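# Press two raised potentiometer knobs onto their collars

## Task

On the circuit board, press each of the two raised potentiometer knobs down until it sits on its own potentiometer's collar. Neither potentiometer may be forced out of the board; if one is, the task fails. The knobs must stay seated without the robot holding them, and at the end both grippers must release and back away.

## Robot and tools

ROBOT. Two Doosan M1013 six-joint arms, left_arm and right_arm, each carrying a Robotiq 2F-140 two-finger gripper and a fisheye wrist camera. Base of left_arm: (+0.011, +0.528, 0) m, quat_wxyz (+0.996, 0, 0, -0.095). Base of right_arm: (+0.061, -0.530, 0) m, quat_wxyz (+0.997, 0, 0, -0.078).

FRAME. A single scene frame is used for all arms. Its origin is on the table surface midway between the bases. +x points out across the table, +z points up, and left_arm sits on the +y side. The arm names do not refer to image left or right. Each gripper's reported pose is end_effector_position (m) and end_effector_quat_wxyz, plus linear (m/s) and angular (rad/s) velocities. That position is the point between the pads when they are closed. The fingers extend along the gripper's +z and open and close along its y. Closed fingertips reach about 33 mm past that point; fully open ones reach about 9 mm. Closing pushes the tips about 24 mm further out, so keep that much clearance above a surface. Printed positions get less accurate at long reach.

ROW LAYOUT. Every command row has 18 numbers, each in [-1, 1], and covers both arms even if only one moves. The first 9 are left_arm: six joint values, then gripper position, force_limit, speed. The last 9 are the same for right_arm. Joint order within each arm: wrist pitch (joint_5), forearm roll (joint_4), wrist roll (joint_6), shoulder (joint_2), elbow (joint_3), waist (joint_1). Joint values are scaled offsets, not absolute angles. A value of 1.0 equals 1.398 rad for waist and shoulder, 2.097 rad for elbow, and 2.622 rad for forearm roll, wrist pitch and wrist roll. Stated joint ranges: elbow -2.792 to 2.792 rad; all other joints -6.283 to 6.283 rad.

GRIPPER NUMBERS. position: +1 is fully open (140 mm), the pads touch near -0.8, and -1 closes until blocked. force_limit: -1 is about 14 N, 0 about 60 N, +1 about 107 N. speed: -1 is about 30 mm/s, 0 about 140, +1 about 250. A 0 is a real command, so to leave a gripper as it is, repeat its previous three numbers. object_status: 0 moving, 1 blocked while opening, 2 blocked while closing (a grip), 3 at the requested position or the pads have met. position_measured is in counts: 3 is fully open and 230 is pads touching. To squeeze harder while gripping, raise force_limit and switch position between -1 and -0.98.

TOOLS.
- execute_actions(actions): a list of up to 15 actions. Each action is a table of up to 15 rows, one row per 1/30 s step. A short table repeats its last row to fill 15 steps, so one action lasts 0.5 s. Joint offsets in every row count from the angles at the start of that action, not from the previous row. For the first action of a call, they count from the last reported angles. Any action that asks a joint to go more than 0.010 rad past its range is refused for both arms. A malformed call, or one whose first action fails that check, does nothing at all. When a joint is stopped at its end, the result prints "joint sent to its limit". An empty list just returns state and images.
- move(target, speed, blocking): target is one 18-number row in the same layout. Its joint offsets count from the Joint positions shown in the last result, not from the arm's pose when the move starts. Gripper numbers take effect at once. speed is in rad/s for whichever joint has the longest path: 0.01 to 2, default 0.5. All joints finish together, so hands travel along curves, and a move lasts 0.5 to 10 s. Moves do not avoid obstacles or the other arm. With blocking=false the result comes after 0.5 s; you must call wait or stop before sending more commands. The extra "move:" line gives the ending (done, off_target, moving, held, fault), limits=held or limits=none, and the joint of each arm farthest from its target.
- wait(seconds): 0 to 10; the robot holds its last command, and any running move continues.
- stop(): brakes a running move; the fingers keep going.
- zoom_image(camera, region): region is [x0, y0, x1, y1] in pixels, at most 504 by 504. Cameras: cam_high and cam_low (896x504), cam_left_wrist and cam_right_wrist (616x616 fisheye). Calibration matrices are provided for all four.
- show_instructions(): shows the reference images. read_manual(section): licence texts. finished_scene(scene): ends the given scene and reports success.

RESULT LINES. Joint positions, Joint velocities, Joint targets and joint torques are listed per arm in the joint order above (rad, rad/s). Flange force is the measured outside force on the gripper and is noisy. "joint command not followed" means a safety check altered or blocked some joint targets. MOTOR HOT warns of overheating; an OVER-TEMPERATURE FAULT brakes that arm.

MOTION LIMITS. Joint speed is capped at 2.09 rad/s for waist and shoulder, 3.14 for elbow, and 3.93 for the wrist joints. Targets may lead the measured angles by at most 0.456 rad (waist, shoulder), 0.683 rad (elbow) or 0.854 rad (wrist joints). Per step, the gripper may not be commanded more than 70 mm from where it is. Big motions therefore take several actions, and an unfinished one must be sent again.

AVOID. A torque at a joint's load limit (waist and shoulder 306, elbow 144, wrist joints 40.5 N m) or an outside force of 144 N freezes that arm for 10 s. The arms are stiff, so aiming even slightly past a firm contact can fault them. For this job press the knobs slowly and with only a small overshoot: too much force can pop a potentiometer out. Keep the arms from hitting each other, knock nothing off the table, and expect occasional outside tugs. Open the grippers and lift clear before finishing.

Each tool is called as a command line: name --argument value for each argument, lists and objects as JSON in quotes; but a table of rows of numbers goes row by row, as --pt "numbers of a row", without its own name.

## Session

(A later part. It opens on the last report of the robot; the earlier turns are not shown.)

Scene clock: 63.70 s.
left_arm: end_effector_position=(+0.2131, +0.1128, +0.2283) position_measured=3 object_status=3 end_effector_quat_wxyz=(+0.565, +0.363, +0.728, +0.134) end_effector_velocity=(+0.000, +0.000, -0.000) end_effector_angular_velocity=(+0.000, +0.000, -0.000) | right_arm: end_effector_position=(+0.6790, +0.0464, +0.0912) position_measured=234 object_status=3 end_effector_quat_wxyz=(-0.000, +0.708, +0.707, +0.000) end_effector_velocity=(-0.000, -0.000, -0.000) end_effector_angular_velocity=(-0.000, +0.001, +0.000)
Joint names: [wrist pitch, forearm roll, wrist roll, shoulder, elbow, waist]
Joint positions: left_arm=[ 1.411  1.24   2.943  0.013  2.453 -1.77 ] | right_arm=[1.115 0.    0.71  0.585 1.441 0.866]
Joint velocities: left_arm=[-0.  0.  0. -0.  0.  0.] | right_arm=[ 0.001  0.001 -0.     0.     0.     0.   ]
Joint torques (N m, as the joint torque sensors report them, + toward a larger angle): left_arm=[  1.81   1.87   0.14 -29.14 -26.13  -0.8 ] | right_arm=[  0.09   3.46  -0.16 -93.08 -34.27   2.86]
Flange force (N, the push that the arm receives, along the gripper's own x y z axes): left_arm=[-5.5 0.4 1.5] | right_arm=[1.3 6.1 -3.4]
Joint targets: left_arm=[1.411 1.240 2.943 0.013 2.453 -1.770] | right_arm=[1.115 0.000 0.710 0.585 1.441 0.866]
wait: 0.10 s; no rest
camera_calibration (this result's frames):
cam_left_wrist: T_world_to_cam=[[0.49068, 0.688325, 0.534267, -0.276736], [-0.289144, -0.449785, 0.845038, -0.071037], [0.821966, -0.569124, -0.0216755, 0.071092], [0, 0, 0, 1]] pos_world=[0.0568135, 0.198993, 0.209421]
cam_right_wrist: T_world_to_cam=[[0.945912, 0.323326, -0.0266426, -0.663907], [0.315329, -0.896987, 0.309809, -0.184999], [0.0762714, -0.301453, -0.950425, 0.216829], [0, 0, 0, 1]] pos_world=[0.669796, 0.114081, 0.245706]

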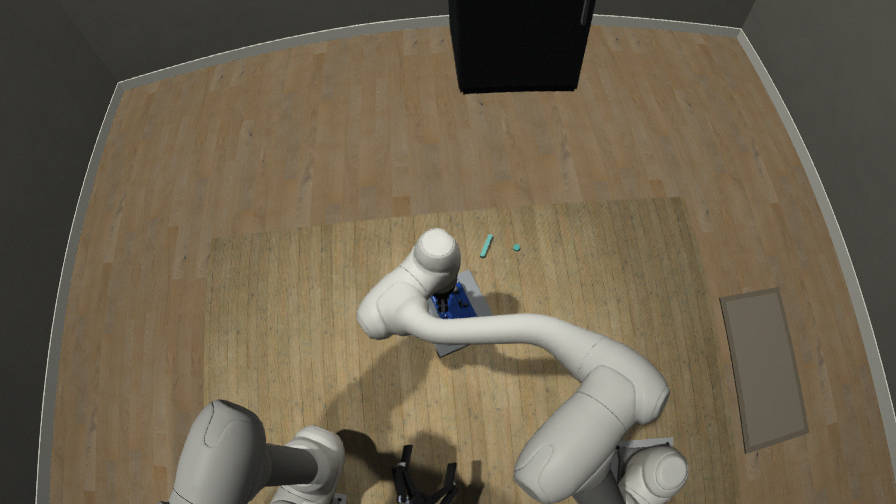

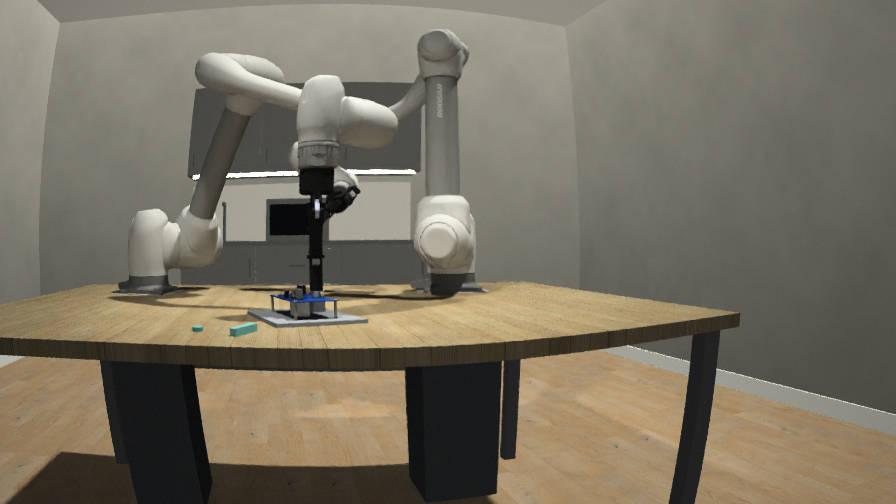

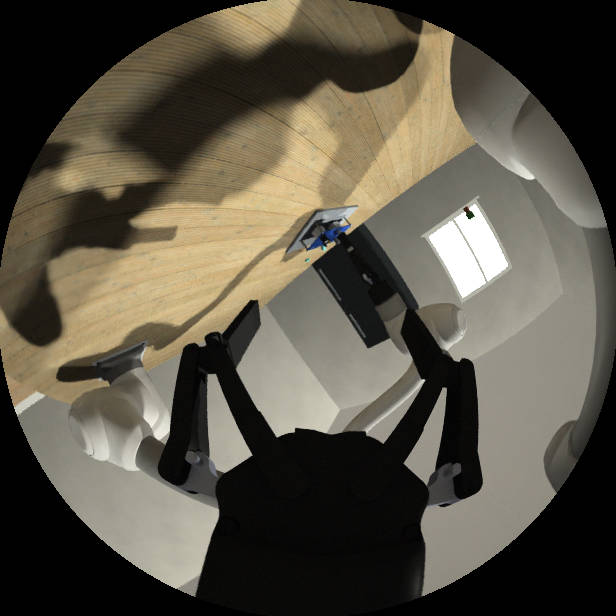

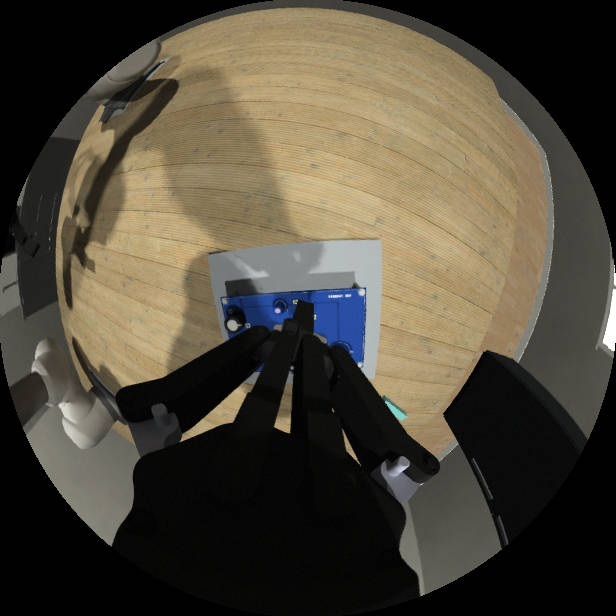

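move --target '[0,0,0,0,0,0,1,0,0, -0.000371,0,0,0.000312,0.000256,0,-1,0.5,1]' --speed 0.01

wait --seconds 0.2

wait --seconds 0.1

zoom_image --camera "cam_low" --region '[300, 280, 330, 302]'

Scene clock: 64.60 s.
left_arm: end_effector_position=(+0.2131, +0.1128, +0.2283) position_measured=3 object_status=3 end_effector_quat_wxyz=(+0.565, +0.363, +0.728, +0.134) end_effector_velocity=(-0.000, -0.000, +0.000) end_effector_angular_velocity=(-0.001, -0.000, +0.000) | right_arm: end_effector_position=(+0.6790, +0.0464, +0.0906) position_measured=234 object_status=3 end_effector_quat_wxyz=(-0.000, +0.708, +0.707, +0.000) end_effector_velocity=(+0.000, -0.000, -0.000) end_effector_angular_velocity=(-0.001, -0.001, -0.001)
Joint names: [wrist pitch, forearm roll, wrist roll, shoulder, elbow, waist]
Joint positions: left_arm=[ 1.411  1.24   2.943  0.013  2.453 -1.77 ] | right_arm=[1.115 0.    0.71  0.585 1.441 0.866]
Joint velocities: left_arm=[ 0.     0.    -0.    -0.    -0.001 -0.   ] | right_arm=[-0.    -0.001  0.002  0.    -0.    -0.   ]
Joint torques (N m, as the joint torque sensors report them, + toward a larger angle): left_arm=[  1.83   2.13  -0.18 -29.48 -26.28  -0.71] | right_arm=[ -0.39   3.38   0.   -93.6  -33.65   1.74]
Flange force (N, the push that the arm receives, along the gripper's own x y z axes): left_arm=[-5.8 0.4 0.8] | right_arm=[4.0 7.3 -4.2]
Joint targets: left_arm=[1.411 1.240 2.943 0.013 2.453 -1.770] | right_arm=[1.115 0.000 0.710 0.585 1.441 0.866]
move: done; limits=none; left_arm: farthest joint: the waist, 0.000 radians from its target (0.000 radians at the start); right_arm: farthest joint: the wrist pitch, 0.001 radians from its target (0.001 radians at the start)
camera_calibration (this result's frames):
cam_left_wrist: T_world_to_cam=[[0.49068, 0.688325, 0.534267, -0.276736], [-0.289144, -0.449786, 0.845038, -0.0710369], [0.821966, -0.569123, -0.0216758, 0.0710921], [0, 0, 0, 1]] pos_world=[0.0568134, 0.198993, 0.209421]
cam_right_wrist: T_world_to_cam=[[0.945912, 0.323327, -0.02664, -0.663912], [0.315329, -0.896988, 0.309808, -0.184809], [0.0762735, -0.301452, -0.950426, 0.216234], [0, 0, 0, 1]] pos_world=[0.669786, 0.114073, 0.245083]

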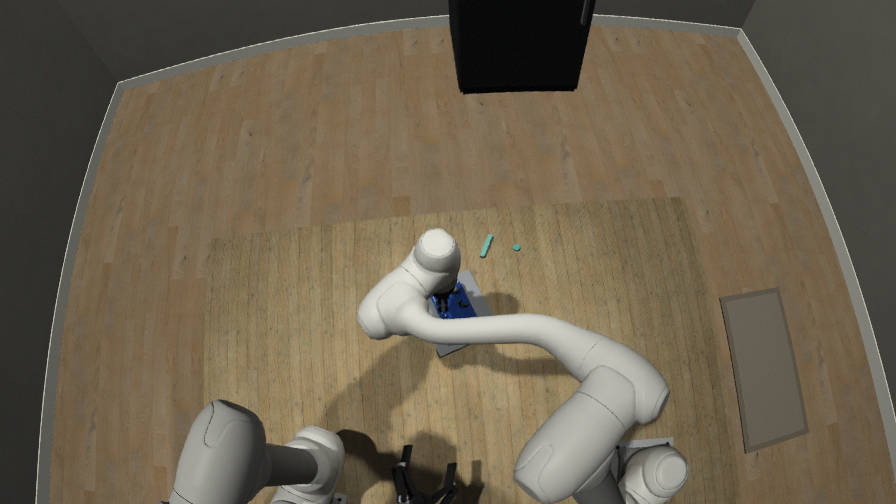

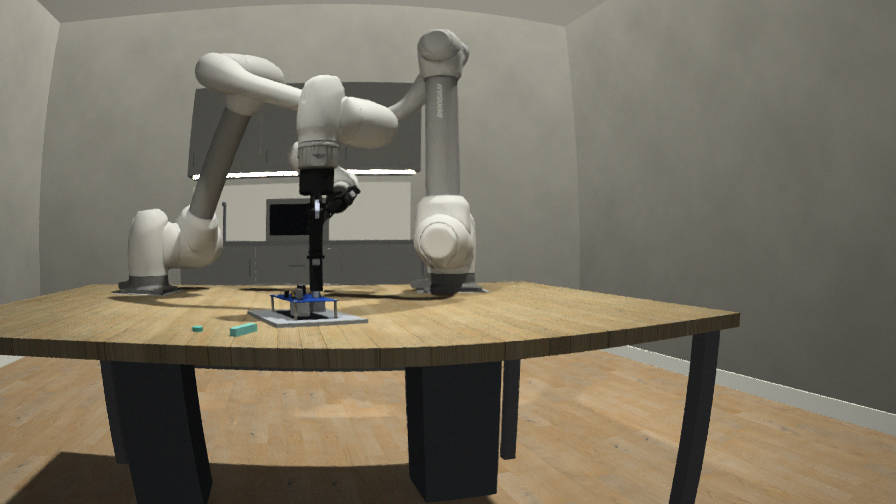

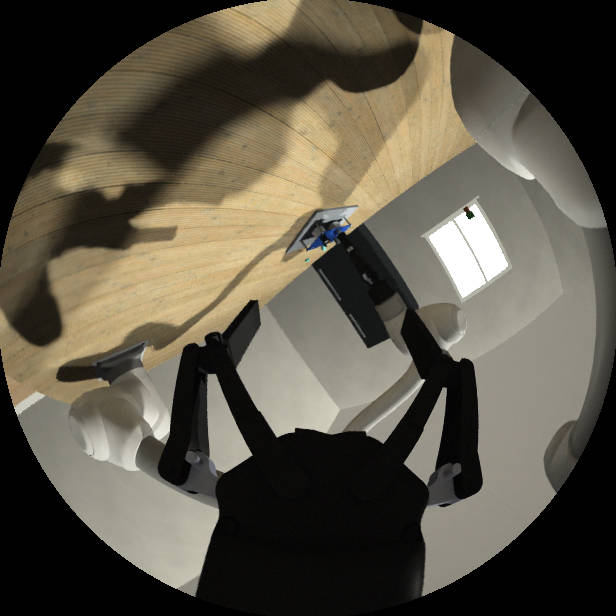

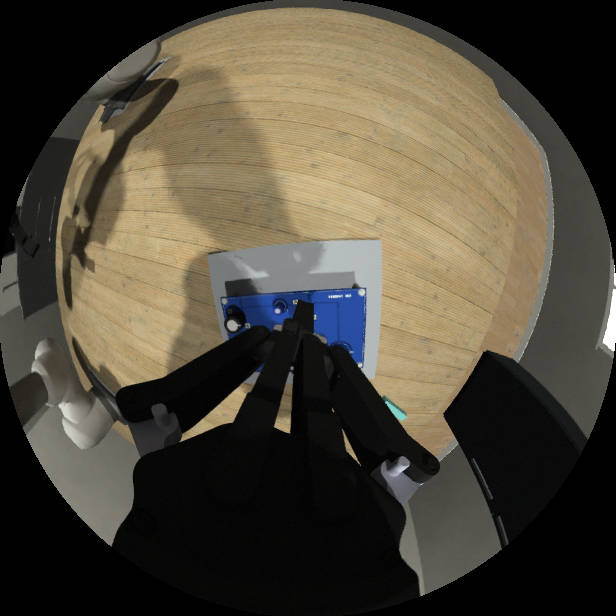

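Scene clock: 64.80 s.
left_arm: end_effector_position=(+0.2131, +0.1128, +0.2283) position_measured=3 object_status=3 end_effector_quat_wxyz=(+0.565, +0.363, +0.728, +0.134) end_effector_velocity=(-0.000, -0.001, -0.000) end_effector_angular_velocity=(-0.000, +0.001, -0.000) | right_arm: end_effector_position=(+0.6790, +0.0464, +0.0906) position_measured=234 object_status=3 end_effector_quat_wxyz=(-0.000, +0.708, +0.707, +0.000) end_effector_velocity=(+0.000, +0.000, -0.000) end_effector_angular_velocity=(+0.000, -0.001, +0.001)
Joint names: [wrist pitch, forearm roll, wrist roll, shoulder, elbow, waist]
Joint positions: left_arm=[ 1.411  1.24   2.943  0.013  2.453 -1.77 ] | right_arm=[1.115 0.    0.71  0.585 1.441 0.866]
Joint velocities: left_arm=[-0.001  0.     0.     0.    -0.001  0.   ] | right_arm=[-0.001 -0.    -0.001  0.     0.     0.   ]
Joint torques (N m, as the joint torque sensors report them, + toward a larger angle): left_arm=[  1.81   2.12   0.14 -28.57 -26.56  -0.72] | right_arm=[  0.39   3.31  -0.11 -91.7  -35.1    3.7 ]
Flange force (N, the push that the arm receives, along the gripper's own x y z axes): left_arm=[-5.1 2.1 0.6] | right_arm=[-2.5 3.5 -3.3]
Joint targets: left_arm=[1.411 1.240 2.943 0.013 2.453 -1.770] | right_arm=[1.115 0.000 0.710 0.585 1.441 0.866]
wait: 0.20 s; at rest by 0.17 s
camera_calibration (this result's frames):
cam_left_wrist: T_world_to_cam=[[0.49068, 0.688325, 0.534267, -0.276736], [-0.289144, -0.449786, 0.845038, -0.0710369], [0.821966, -0.569123, -0.0216757, 0.0710921], [0, 0, 0, 1]] pos_world=[0.0568135, 0.198993, 0.209421]
cam_right_wrist: T_world_to_cam=[[0.945912, 0.323326, -0.0266417, -0.663912], [0.315329, -0.896987, 0.309809, -0.184806], [0.0762721, -0.301453, -0.950426, 0.216222], [0, 0, 0, 1]] pos_world=[0.669785, 0.114072, 0.24507]

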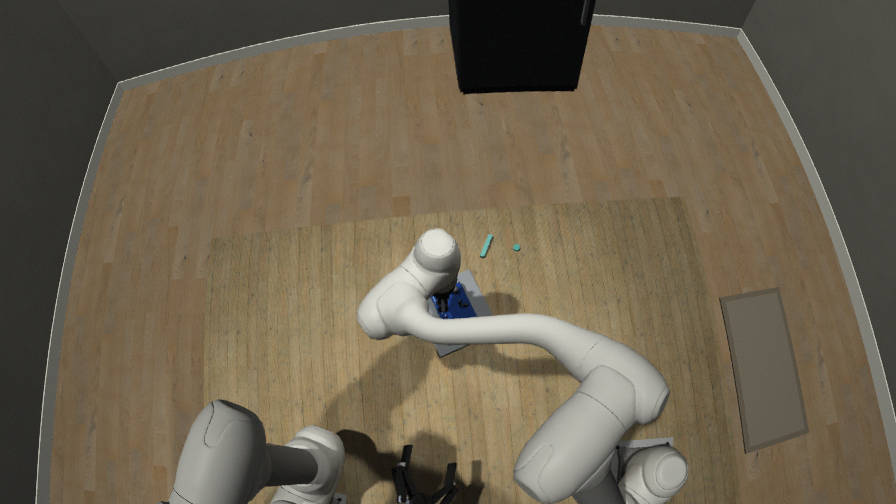

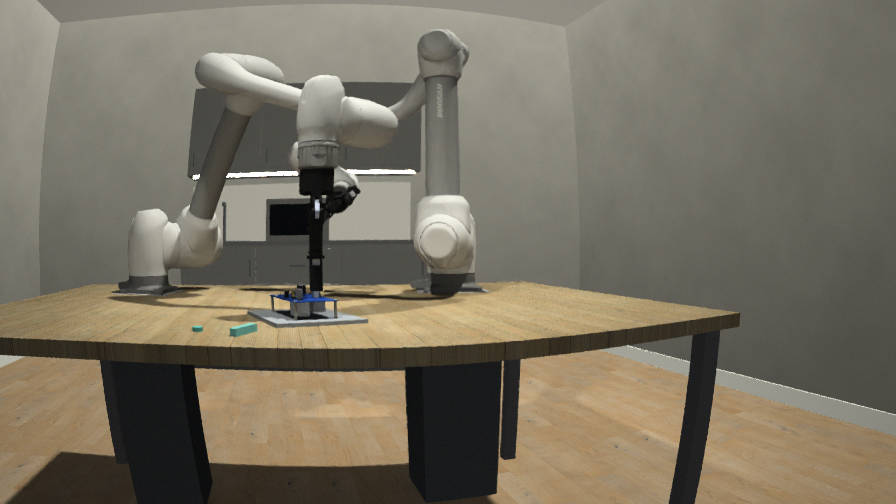

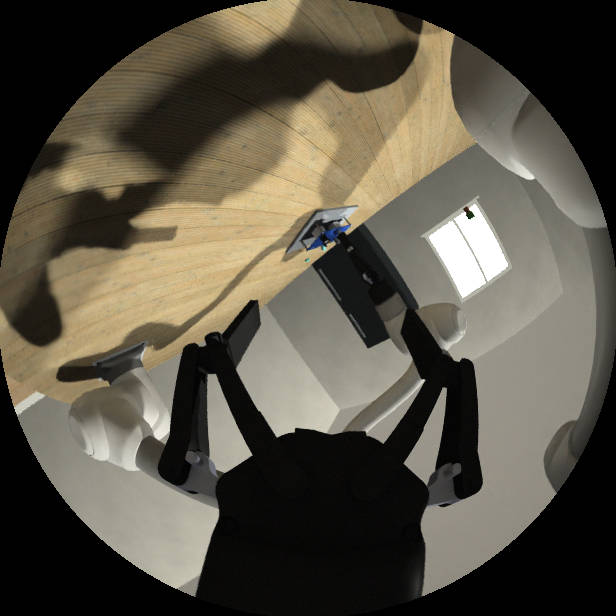

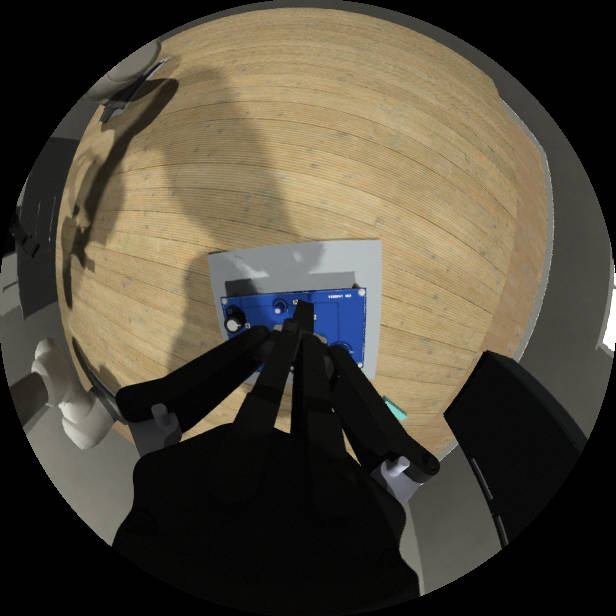

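Scene clock: 64.90 s.
left_arm: end_effector_position=(+0.2131, +0.1128, +0.2283) position_measured=3 object_status=3 end_effector_quat_wxyz=(+0.565, +0.363, +0.728, +0.134) end_effector_velocity=(-0.000, -0.000, +0.001) end_effector_angular_velocity=(-0.002, +0.000, +0.000) | right_arm: end_effector_position=(+0.6790, +0.0464, +0.0906) position_measured=234 object_status=3 end_effector_quat_wxyz=(-0.000, +0.708, +0.707, +0.000) end_effector_velocity=(-0.000, +0.000, -0.000) end_effector_angular_velocity=(+0.000, +0.001, +0.000)
Joint names: [wrist pitch, forearm roll, wrist roll, shoulder, elbow, waist]
Joint positions: left_arm=[ 1.411  1.24   2.943  0.013  2.453 -1.77 ] | right_arm=[1.115 0.    0.71  0.585 1.441 0.866]
Joint velocities: left_arm=[ 0.001 -0.    -0.    -0.    -0.001 -0.   ] | right_arm=[ 0.     0.001 -0.001  0.     0.    -0.   ]
Joint torques (N m, as the joint torque sensors report them, + toward a larger angle): left_arm=[  1.79   1.98  -0.1  -29.06 -26.52  -0.46] | right_arm=[ -0.35   3.24   0.28 -90.75 -34.8   -0.59]
Flange force (N, the push that the arm receives, along the gripper's own x y z axes): left_arm=[-5.1 1.5 0.3] | right_arm=[1.1 0.5 -5.2]
Joint targets: left_arm=[1.411 1.240 2.943 0.013 2.453 -1.770] | right_arm=[1.115 0.000 0.710 0.585 1.441 0.866]
wait: 0.10 s; no rest
camera_calibration (this result's frames):
cam_left_wrist: T_world_to_cam=[[0.49068, 0.688325, 0.534267, -0.276736], [-0.289144, -0.449786, 0.845038, -0.0710369], [0.821966, -0.569123, -0.0216756, 0.071092], [0, 0, 0, 1]] pos_world=[0.0568135, 0.198993, 0.209421]
cam_right_wrist: T_world_to_cam=[[0.945912, 0.323326, -0.0266425, -0.663911], [0.315329, -0.896987, 0.309809, -0.184806], [0.0762715, -0.301453, -0.950425, 0.216222], [0, 0, 0, 1]] pos_world=[0.669785, 0.114072, 0.245069]

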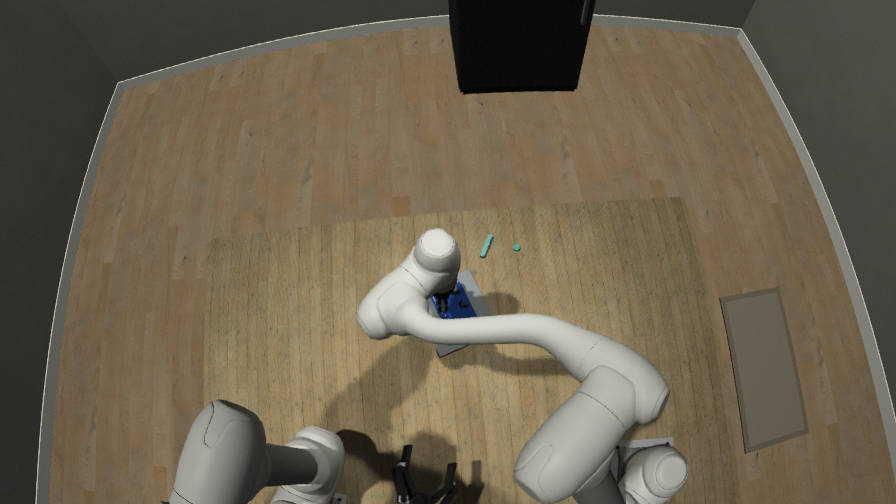

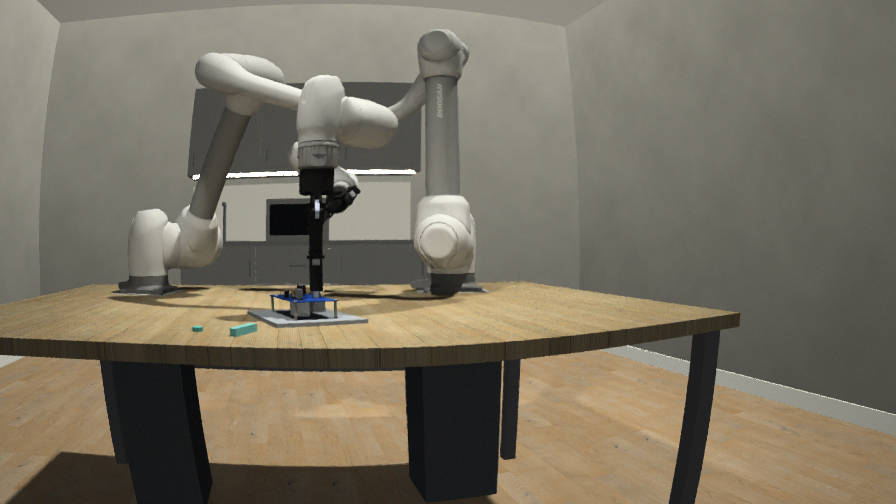

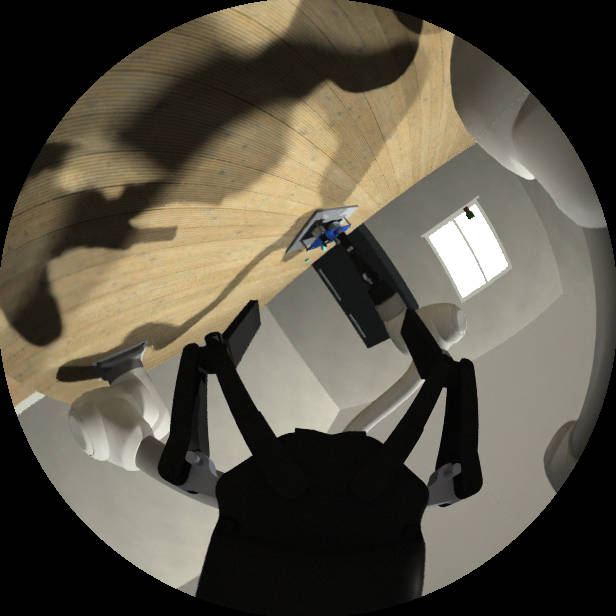

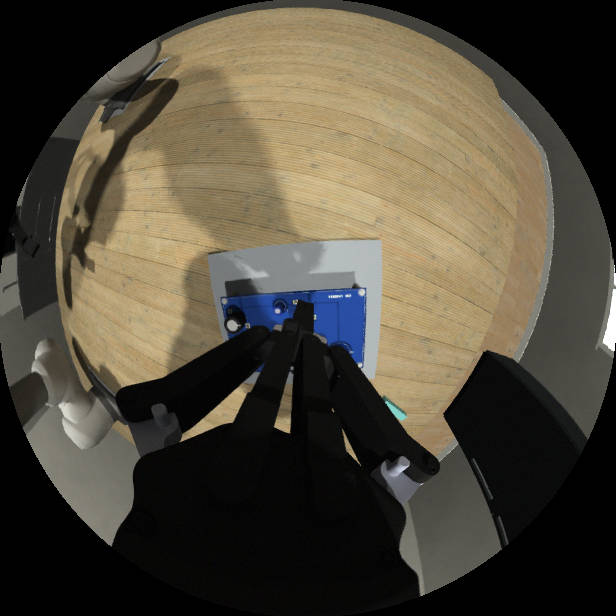

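Region (300, 280, 330, 302) of cam_low's 896x504 image, scaled by 16.800, with more detail than that image has; it fills the top 370 rows of this view, and the rest is white.

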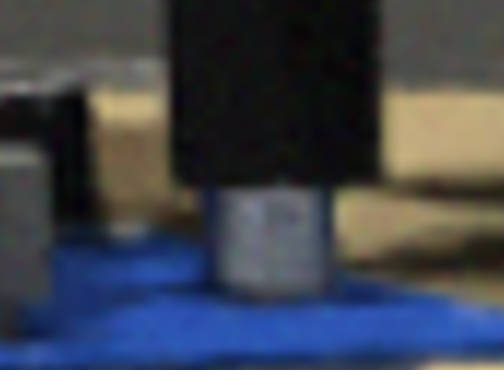

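move --target '[0,0,0,0,0,0,1,0,0, -0.000174,0,0,0.000146,0.00012,0,-1,0.5,1]' --speed 0.01

wait --seconds 0.2

wait --seconds 0.1

Scene clock: 65.80 s.
left_arm: end_effector_position=(+0.2131, +0.1128, +0.2283) position_measured=3 object_status=3 end_effector_quat_wxyz=(+0.565, +0.363, +0.728, +0.134) end_effector_velocity=(-0.001, -0.002, +0.001) end_effector_angular_velocity=(-0.003, +0.001, -0.000) | right_arm: end_effector_position=(+0.6790, +0.0464, +0.0903) position_measured=234 object_status=3 end_effector_quat_wxyz=(-0.000, +0.708, +0.707, +0.000) end_effector_velocity=(-0.000, -0.001, -0.001) end_effector_angular_velocity=(-0.001, +0.001, -0.001)
Joint names: [wrist pitch, forearm roll, wrist roll, shoulder, elbow, waist]
Joint positions: left_arm=[ 1.411  1.24   2.943  0.013  2.453 -1.77 ] | right_arm=[1.114 0.    0.71  0.586 1.442 0.866]
Joint velocities: left_arm=[-0.    -0.    -0.    -0.    -0.003  0.   ] | right_arm=[ 0.    -0.     0.001  0.     0.001 -0.   ]
Joint torques (N m, as the joint torque sensors report them, + toward a larger angle): left_arm=[  1.95   1.82   0.04 -29.49 -26.18  -0.66] | right_arm=[  0.04   3.08  -0.09 -94.4  -34.47   0.45]
Flange force (N, the push that the arm receives, along the gripper's own x y z axes): left_arm=[-5.8 -0.3 1.6] | right_arm=[4.3 5.2 -2.4]
Joint targets: left_arm=[1.411 1.240 2.943 0.013 2.453 -1.770] | right_arm=[1.114 0.000 0.710 0.586 1.442 0.866]
move: done; limits=none; left_arm: farthest joint: the waist, 0.000 radians from its target (0.000 radians at the start); right_arm: farthest joint: the waist, 0.000 radians from its target (0.000 radians at the start)
camera_calibration (this result's frames):
cam_left_wrist: T_world_to_cam=[[0.49068, 0.688325, 0.534267, -0.276736], [-0.289144, -0.449786, 0.845038, -0.0710369], [0.821966, -0.569123, -0.0216757, 0.071092], [0, 0, 0, 1]] pos_world=[0.0568135, 0.198993, 0.209421]
cam_right_wrist: T_world_to_cam=[[0.945912, 0.323326, -0.0266415, -0.663913], [0.315329, -0.896987, 0.309809, -0.184717], [0.0762723, -0.301453, -0.950426, 0.215942], [0, 0, 0, 1]] pos_world=[0.66978, 0.114068, 0.244776]

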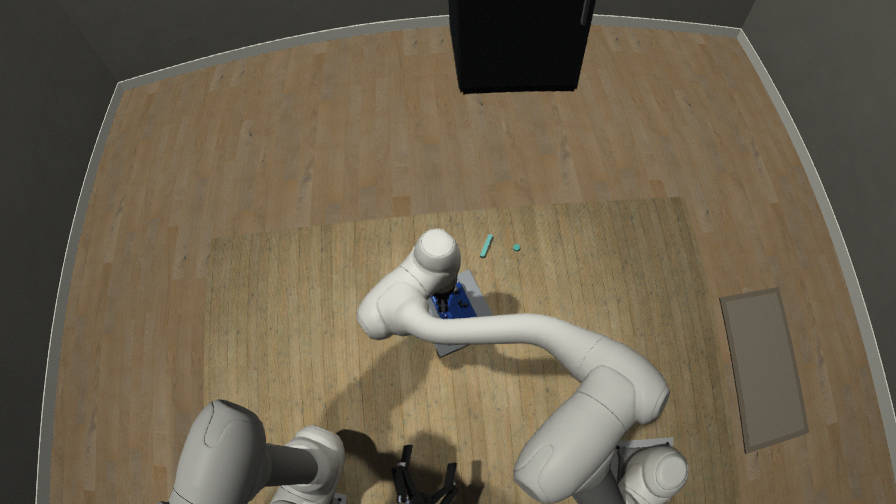

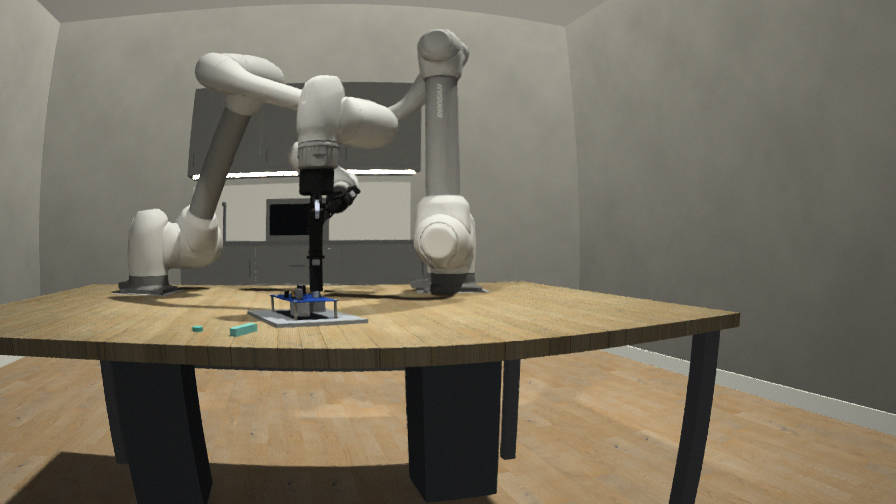

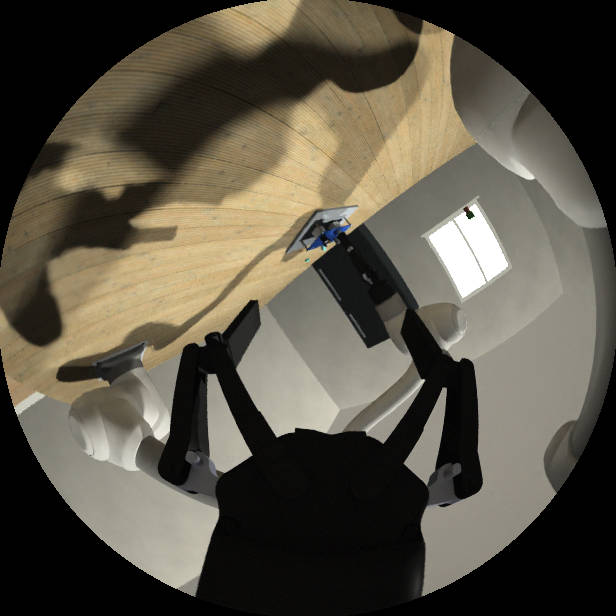

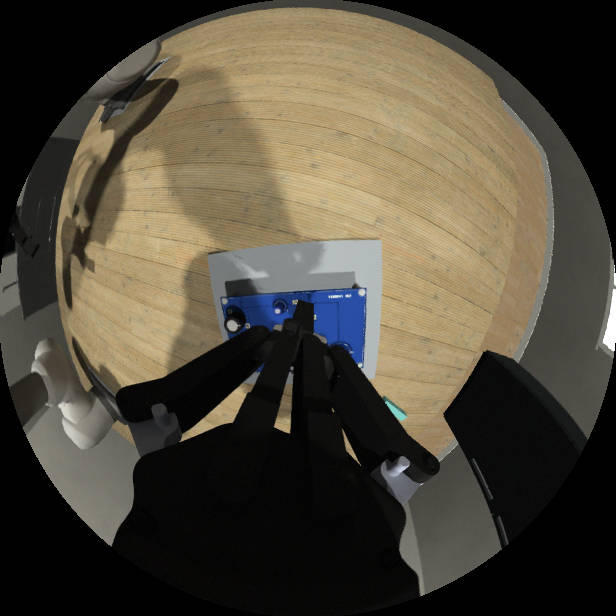

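Scene clock: 66.00 s.
left_arm: end_effector_position=(+0.2131, +0.1128, +0.2283) position_measured=3 object_status=3 end_effector_quat_wxyz=(+0.565, +0.363, +0.728, +0.134) end_effector_velocity=(+0.001, +0.001, -0.000) end_effector_angular_velocity=(+0.001, -0.001, +0.001) | right_arm: end_effector_position=(+0.6790, +0.0464, +0.0903) position_measured=234 object_status=3 end_effector_quat_wxyz=(-0.000, +0.708, +0.707, +0.000) end_effector_velocity=(+0.000, -0.000, +0.000) end_effector_angular_velocity=(-0.001, -0.001, +0.001)
Joint names: [wrist pitch, forearm roll, wrist roll, shoulder, elbow, waist]
Joint positions: left_arm=[ 1.411  1.24   2.943  0.013  2.453 -1.77 ] | right_arm=[1.114 0.    0.71  0.586 1.442 0.866]
Joint velocities: left_arm=[ 0.     0.    -0.     0.     0.001  0.001] | right_arm=[ 0.    -0.002  0.    -0.    -0.    -0.   ]
Joint torques (N m, as the joint torque sensors report them, + toward a larger angle): left_arm=[  1.87   1.92   0.1  -29.3  -26.08  -0.79] | right_arm=[ -0.49   3.18  -0.05 -91.78 -35.     2.32]
Flange force (N, the push that the arm receives, along the gripper's own x y z axes): left_arm=[-5.4 0.0 1.7] | right_arm=[-0.5 3.4 -4.5]
Joint targets: left_arm=[1.411 1.240 2.943 0.013 2.453 -1.770] | right_arm=[1.114 0.000 0.710 0.586 1.442 0.866]
wait: 0.20 s; at rest by 0.17 s
camera_calibration (this result's frames):
cam_left_wrist: T_world_to_cam=[[0.49068, 0.688325, 0.534267, -0.276736], [-0.289144, -0.449785, 0.845038, -0.071037], [0.821966, -0.569123, -0.0216754, 0.0710919], [0, 0, 0, 1]] pos_world=[0.0568135, 0.198993, 0.209421]
cam_right_wrist: T_world_to_cam=[[0.945912, 0.323326, -0.0266417, -0.663913], [0.315329, -0.896987, 0.309809, -0.184715], [0.076272, -0.301453, -0.950426, 0.215937], [0, 0, 0, 1]] pos_world=[0.66978, 0.114068, 0.244771]

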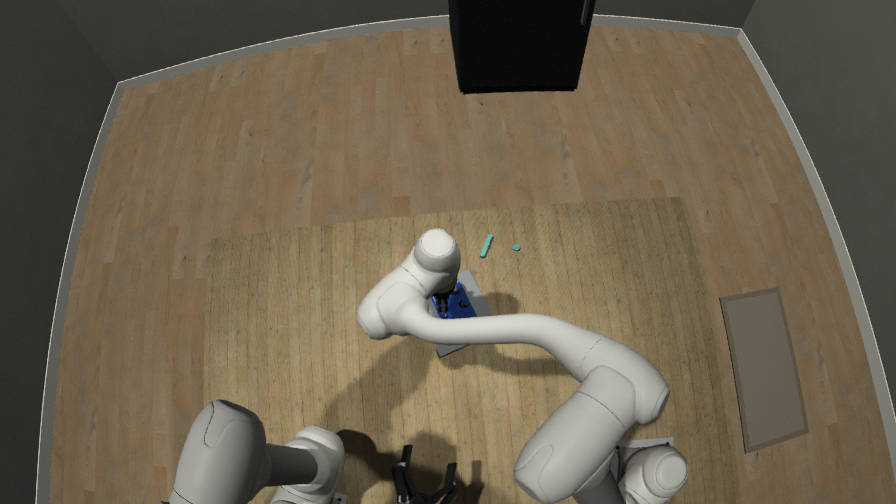

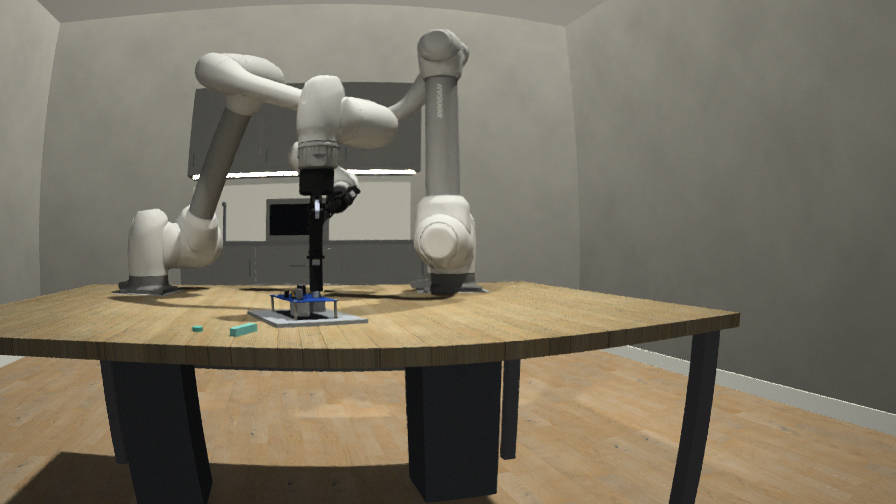

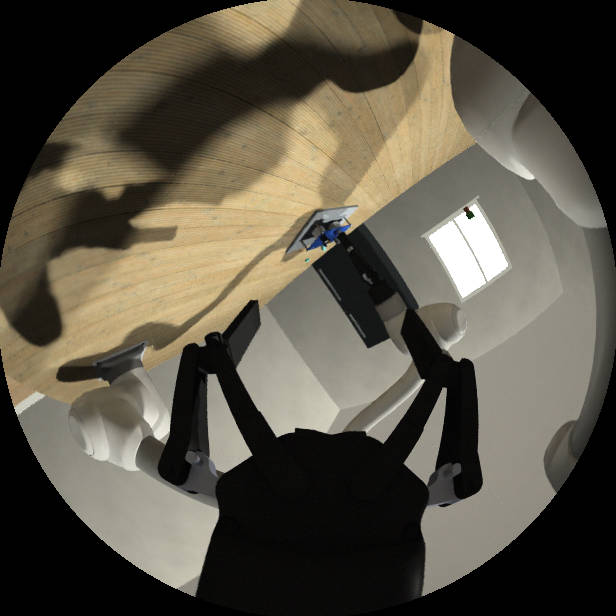

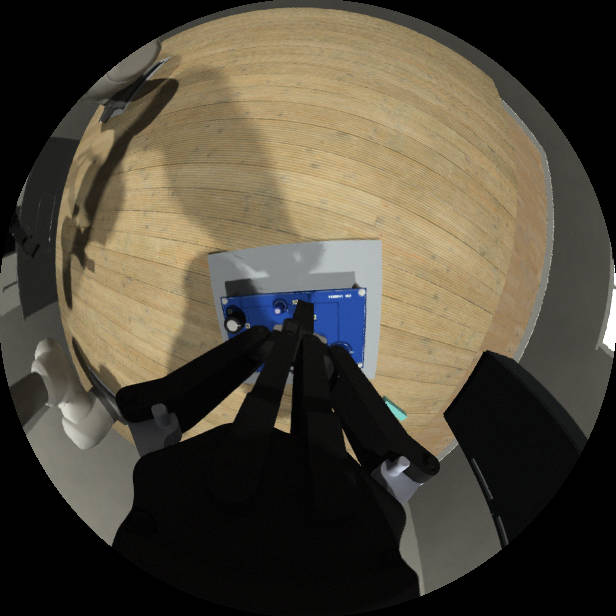

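Scene clock: 66.10 s.
left_arm: end_effector_position=(+0.2131, +0.1128, +0.2283) position_measured=3 object_status=3 end_effector_quat_wxyz=(+0.565, +0.363, +0.728, +0.134) end_effector_velocity=(+0.000, +0.000, -0.001) end_effector_angular_velocity=(+0.001, +0.001, -0.001) | right_arm: end_effector_position=(+0.6790, +0.0464, +0.0903) position_measured=234 object_status=3 end_effector_quat_wxyz=(-0.000, +0.708, +0.707, +0.000) end_effector_velocity=(-0.000, -0.000, -0.000) end_effector_angular_velocity=(-0.001, +0.000, -0.000)
Joint names: [wrist pitch, forearm roll, wrist roll, shoulder, elbow, waist]
Joint positions: left_arm=[ 1.411  1.24   2.943  0.013  2.453 -1.77 ] | right_arm=[1.114 0.    0.71  0.586 1.442 0.866]
Joint velocities: left_arm=[-0.001 -0.    -0.    -0.     0.001  0.   ] | right_arm=[-0.    -0.     0.001  0.     0.     0.   ]
Joint torques (N m, as the joint torque sensors report them, + toward a larger angle): left_arm=[  2.     1.95   0.06 -28.93 -25.87  -0.29] | right_arm=[ -0.01   3.34  -0.31 -92.32 -34.67  -2.05]
Flange force (N, the push that the arm receives, along the gripper's own x y z axes): left_arm=[-5.6 0.8 0.2] | right_arm=[4.4 0.6 -3.7]
Joint targets: left_arm=[1.411 1.240 2.943 0.013 2.453 -1.770] | right_arm=[1.114 0.000 0.710 0.586 1.442 0.866]
wait: 0.10 s; no rest
camera_calibration (this result's frames):
cam_left_wrist: T_world_to_cam=[[0.49068, 0.688325, 0.534267, -0.276736], [-0.289144, -0.449786, 0.845038, -0.0710369], [0.821967, -0.569123, -0.0216758, 0.071092], [0, 0, 0, 1]] pos_world=[0.0568135, 0.198993, 0.209421]
cam_right_wrist: T_world_to_cam=[[0.945912, 0.323326, -0.0266421, -0.663913], [0.315329, -0.896987, 0.309809, -0.184715], [0.0762718, -0.301453, -0.950425, 0.215937], [0, 0, 0, 1]] pos_world=[0.66978, 0.114068, 0.24477]

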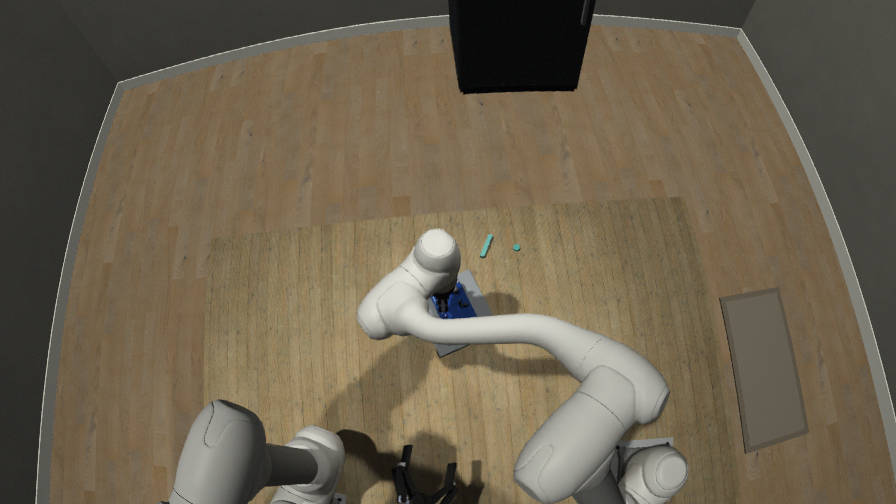

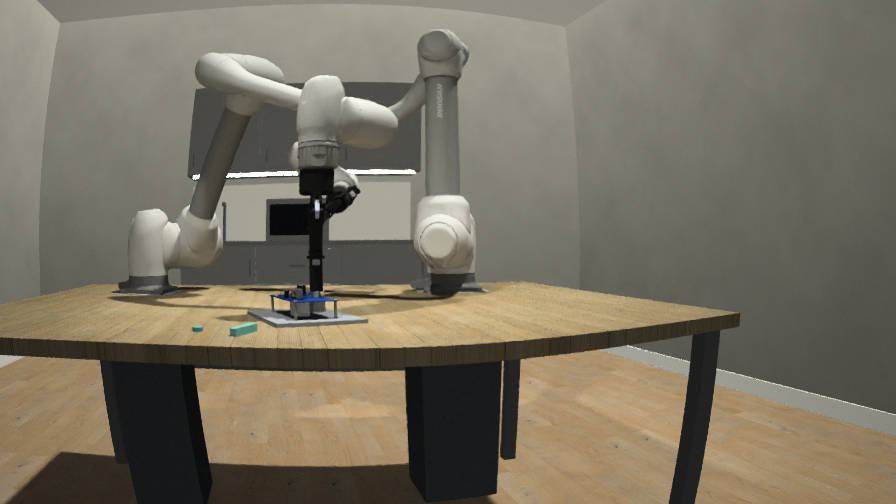

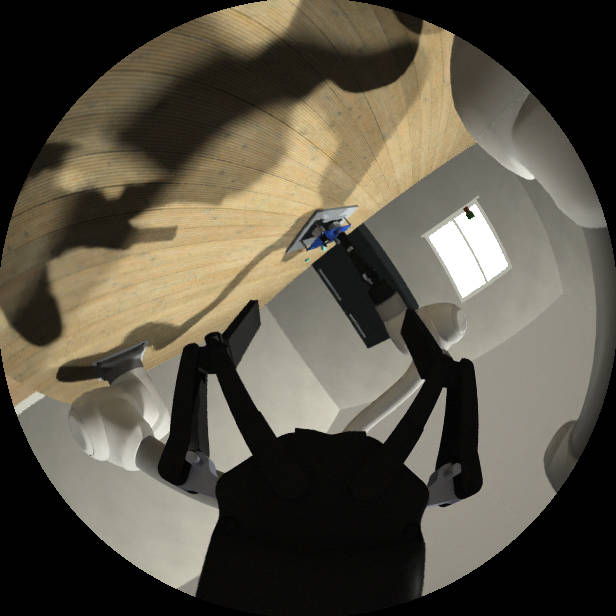

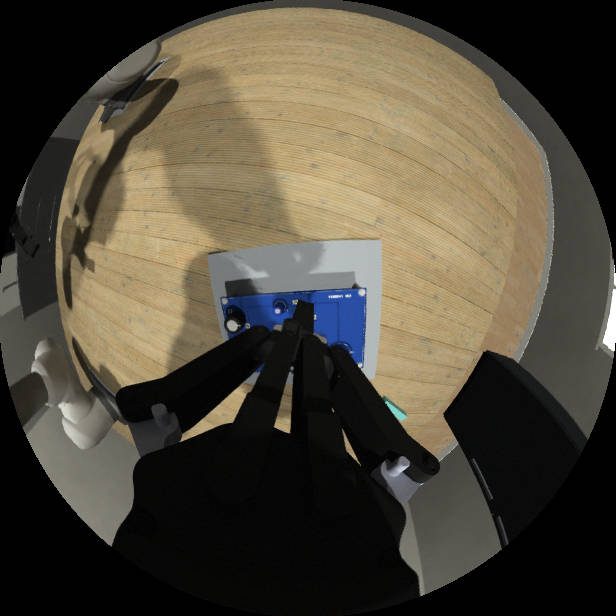

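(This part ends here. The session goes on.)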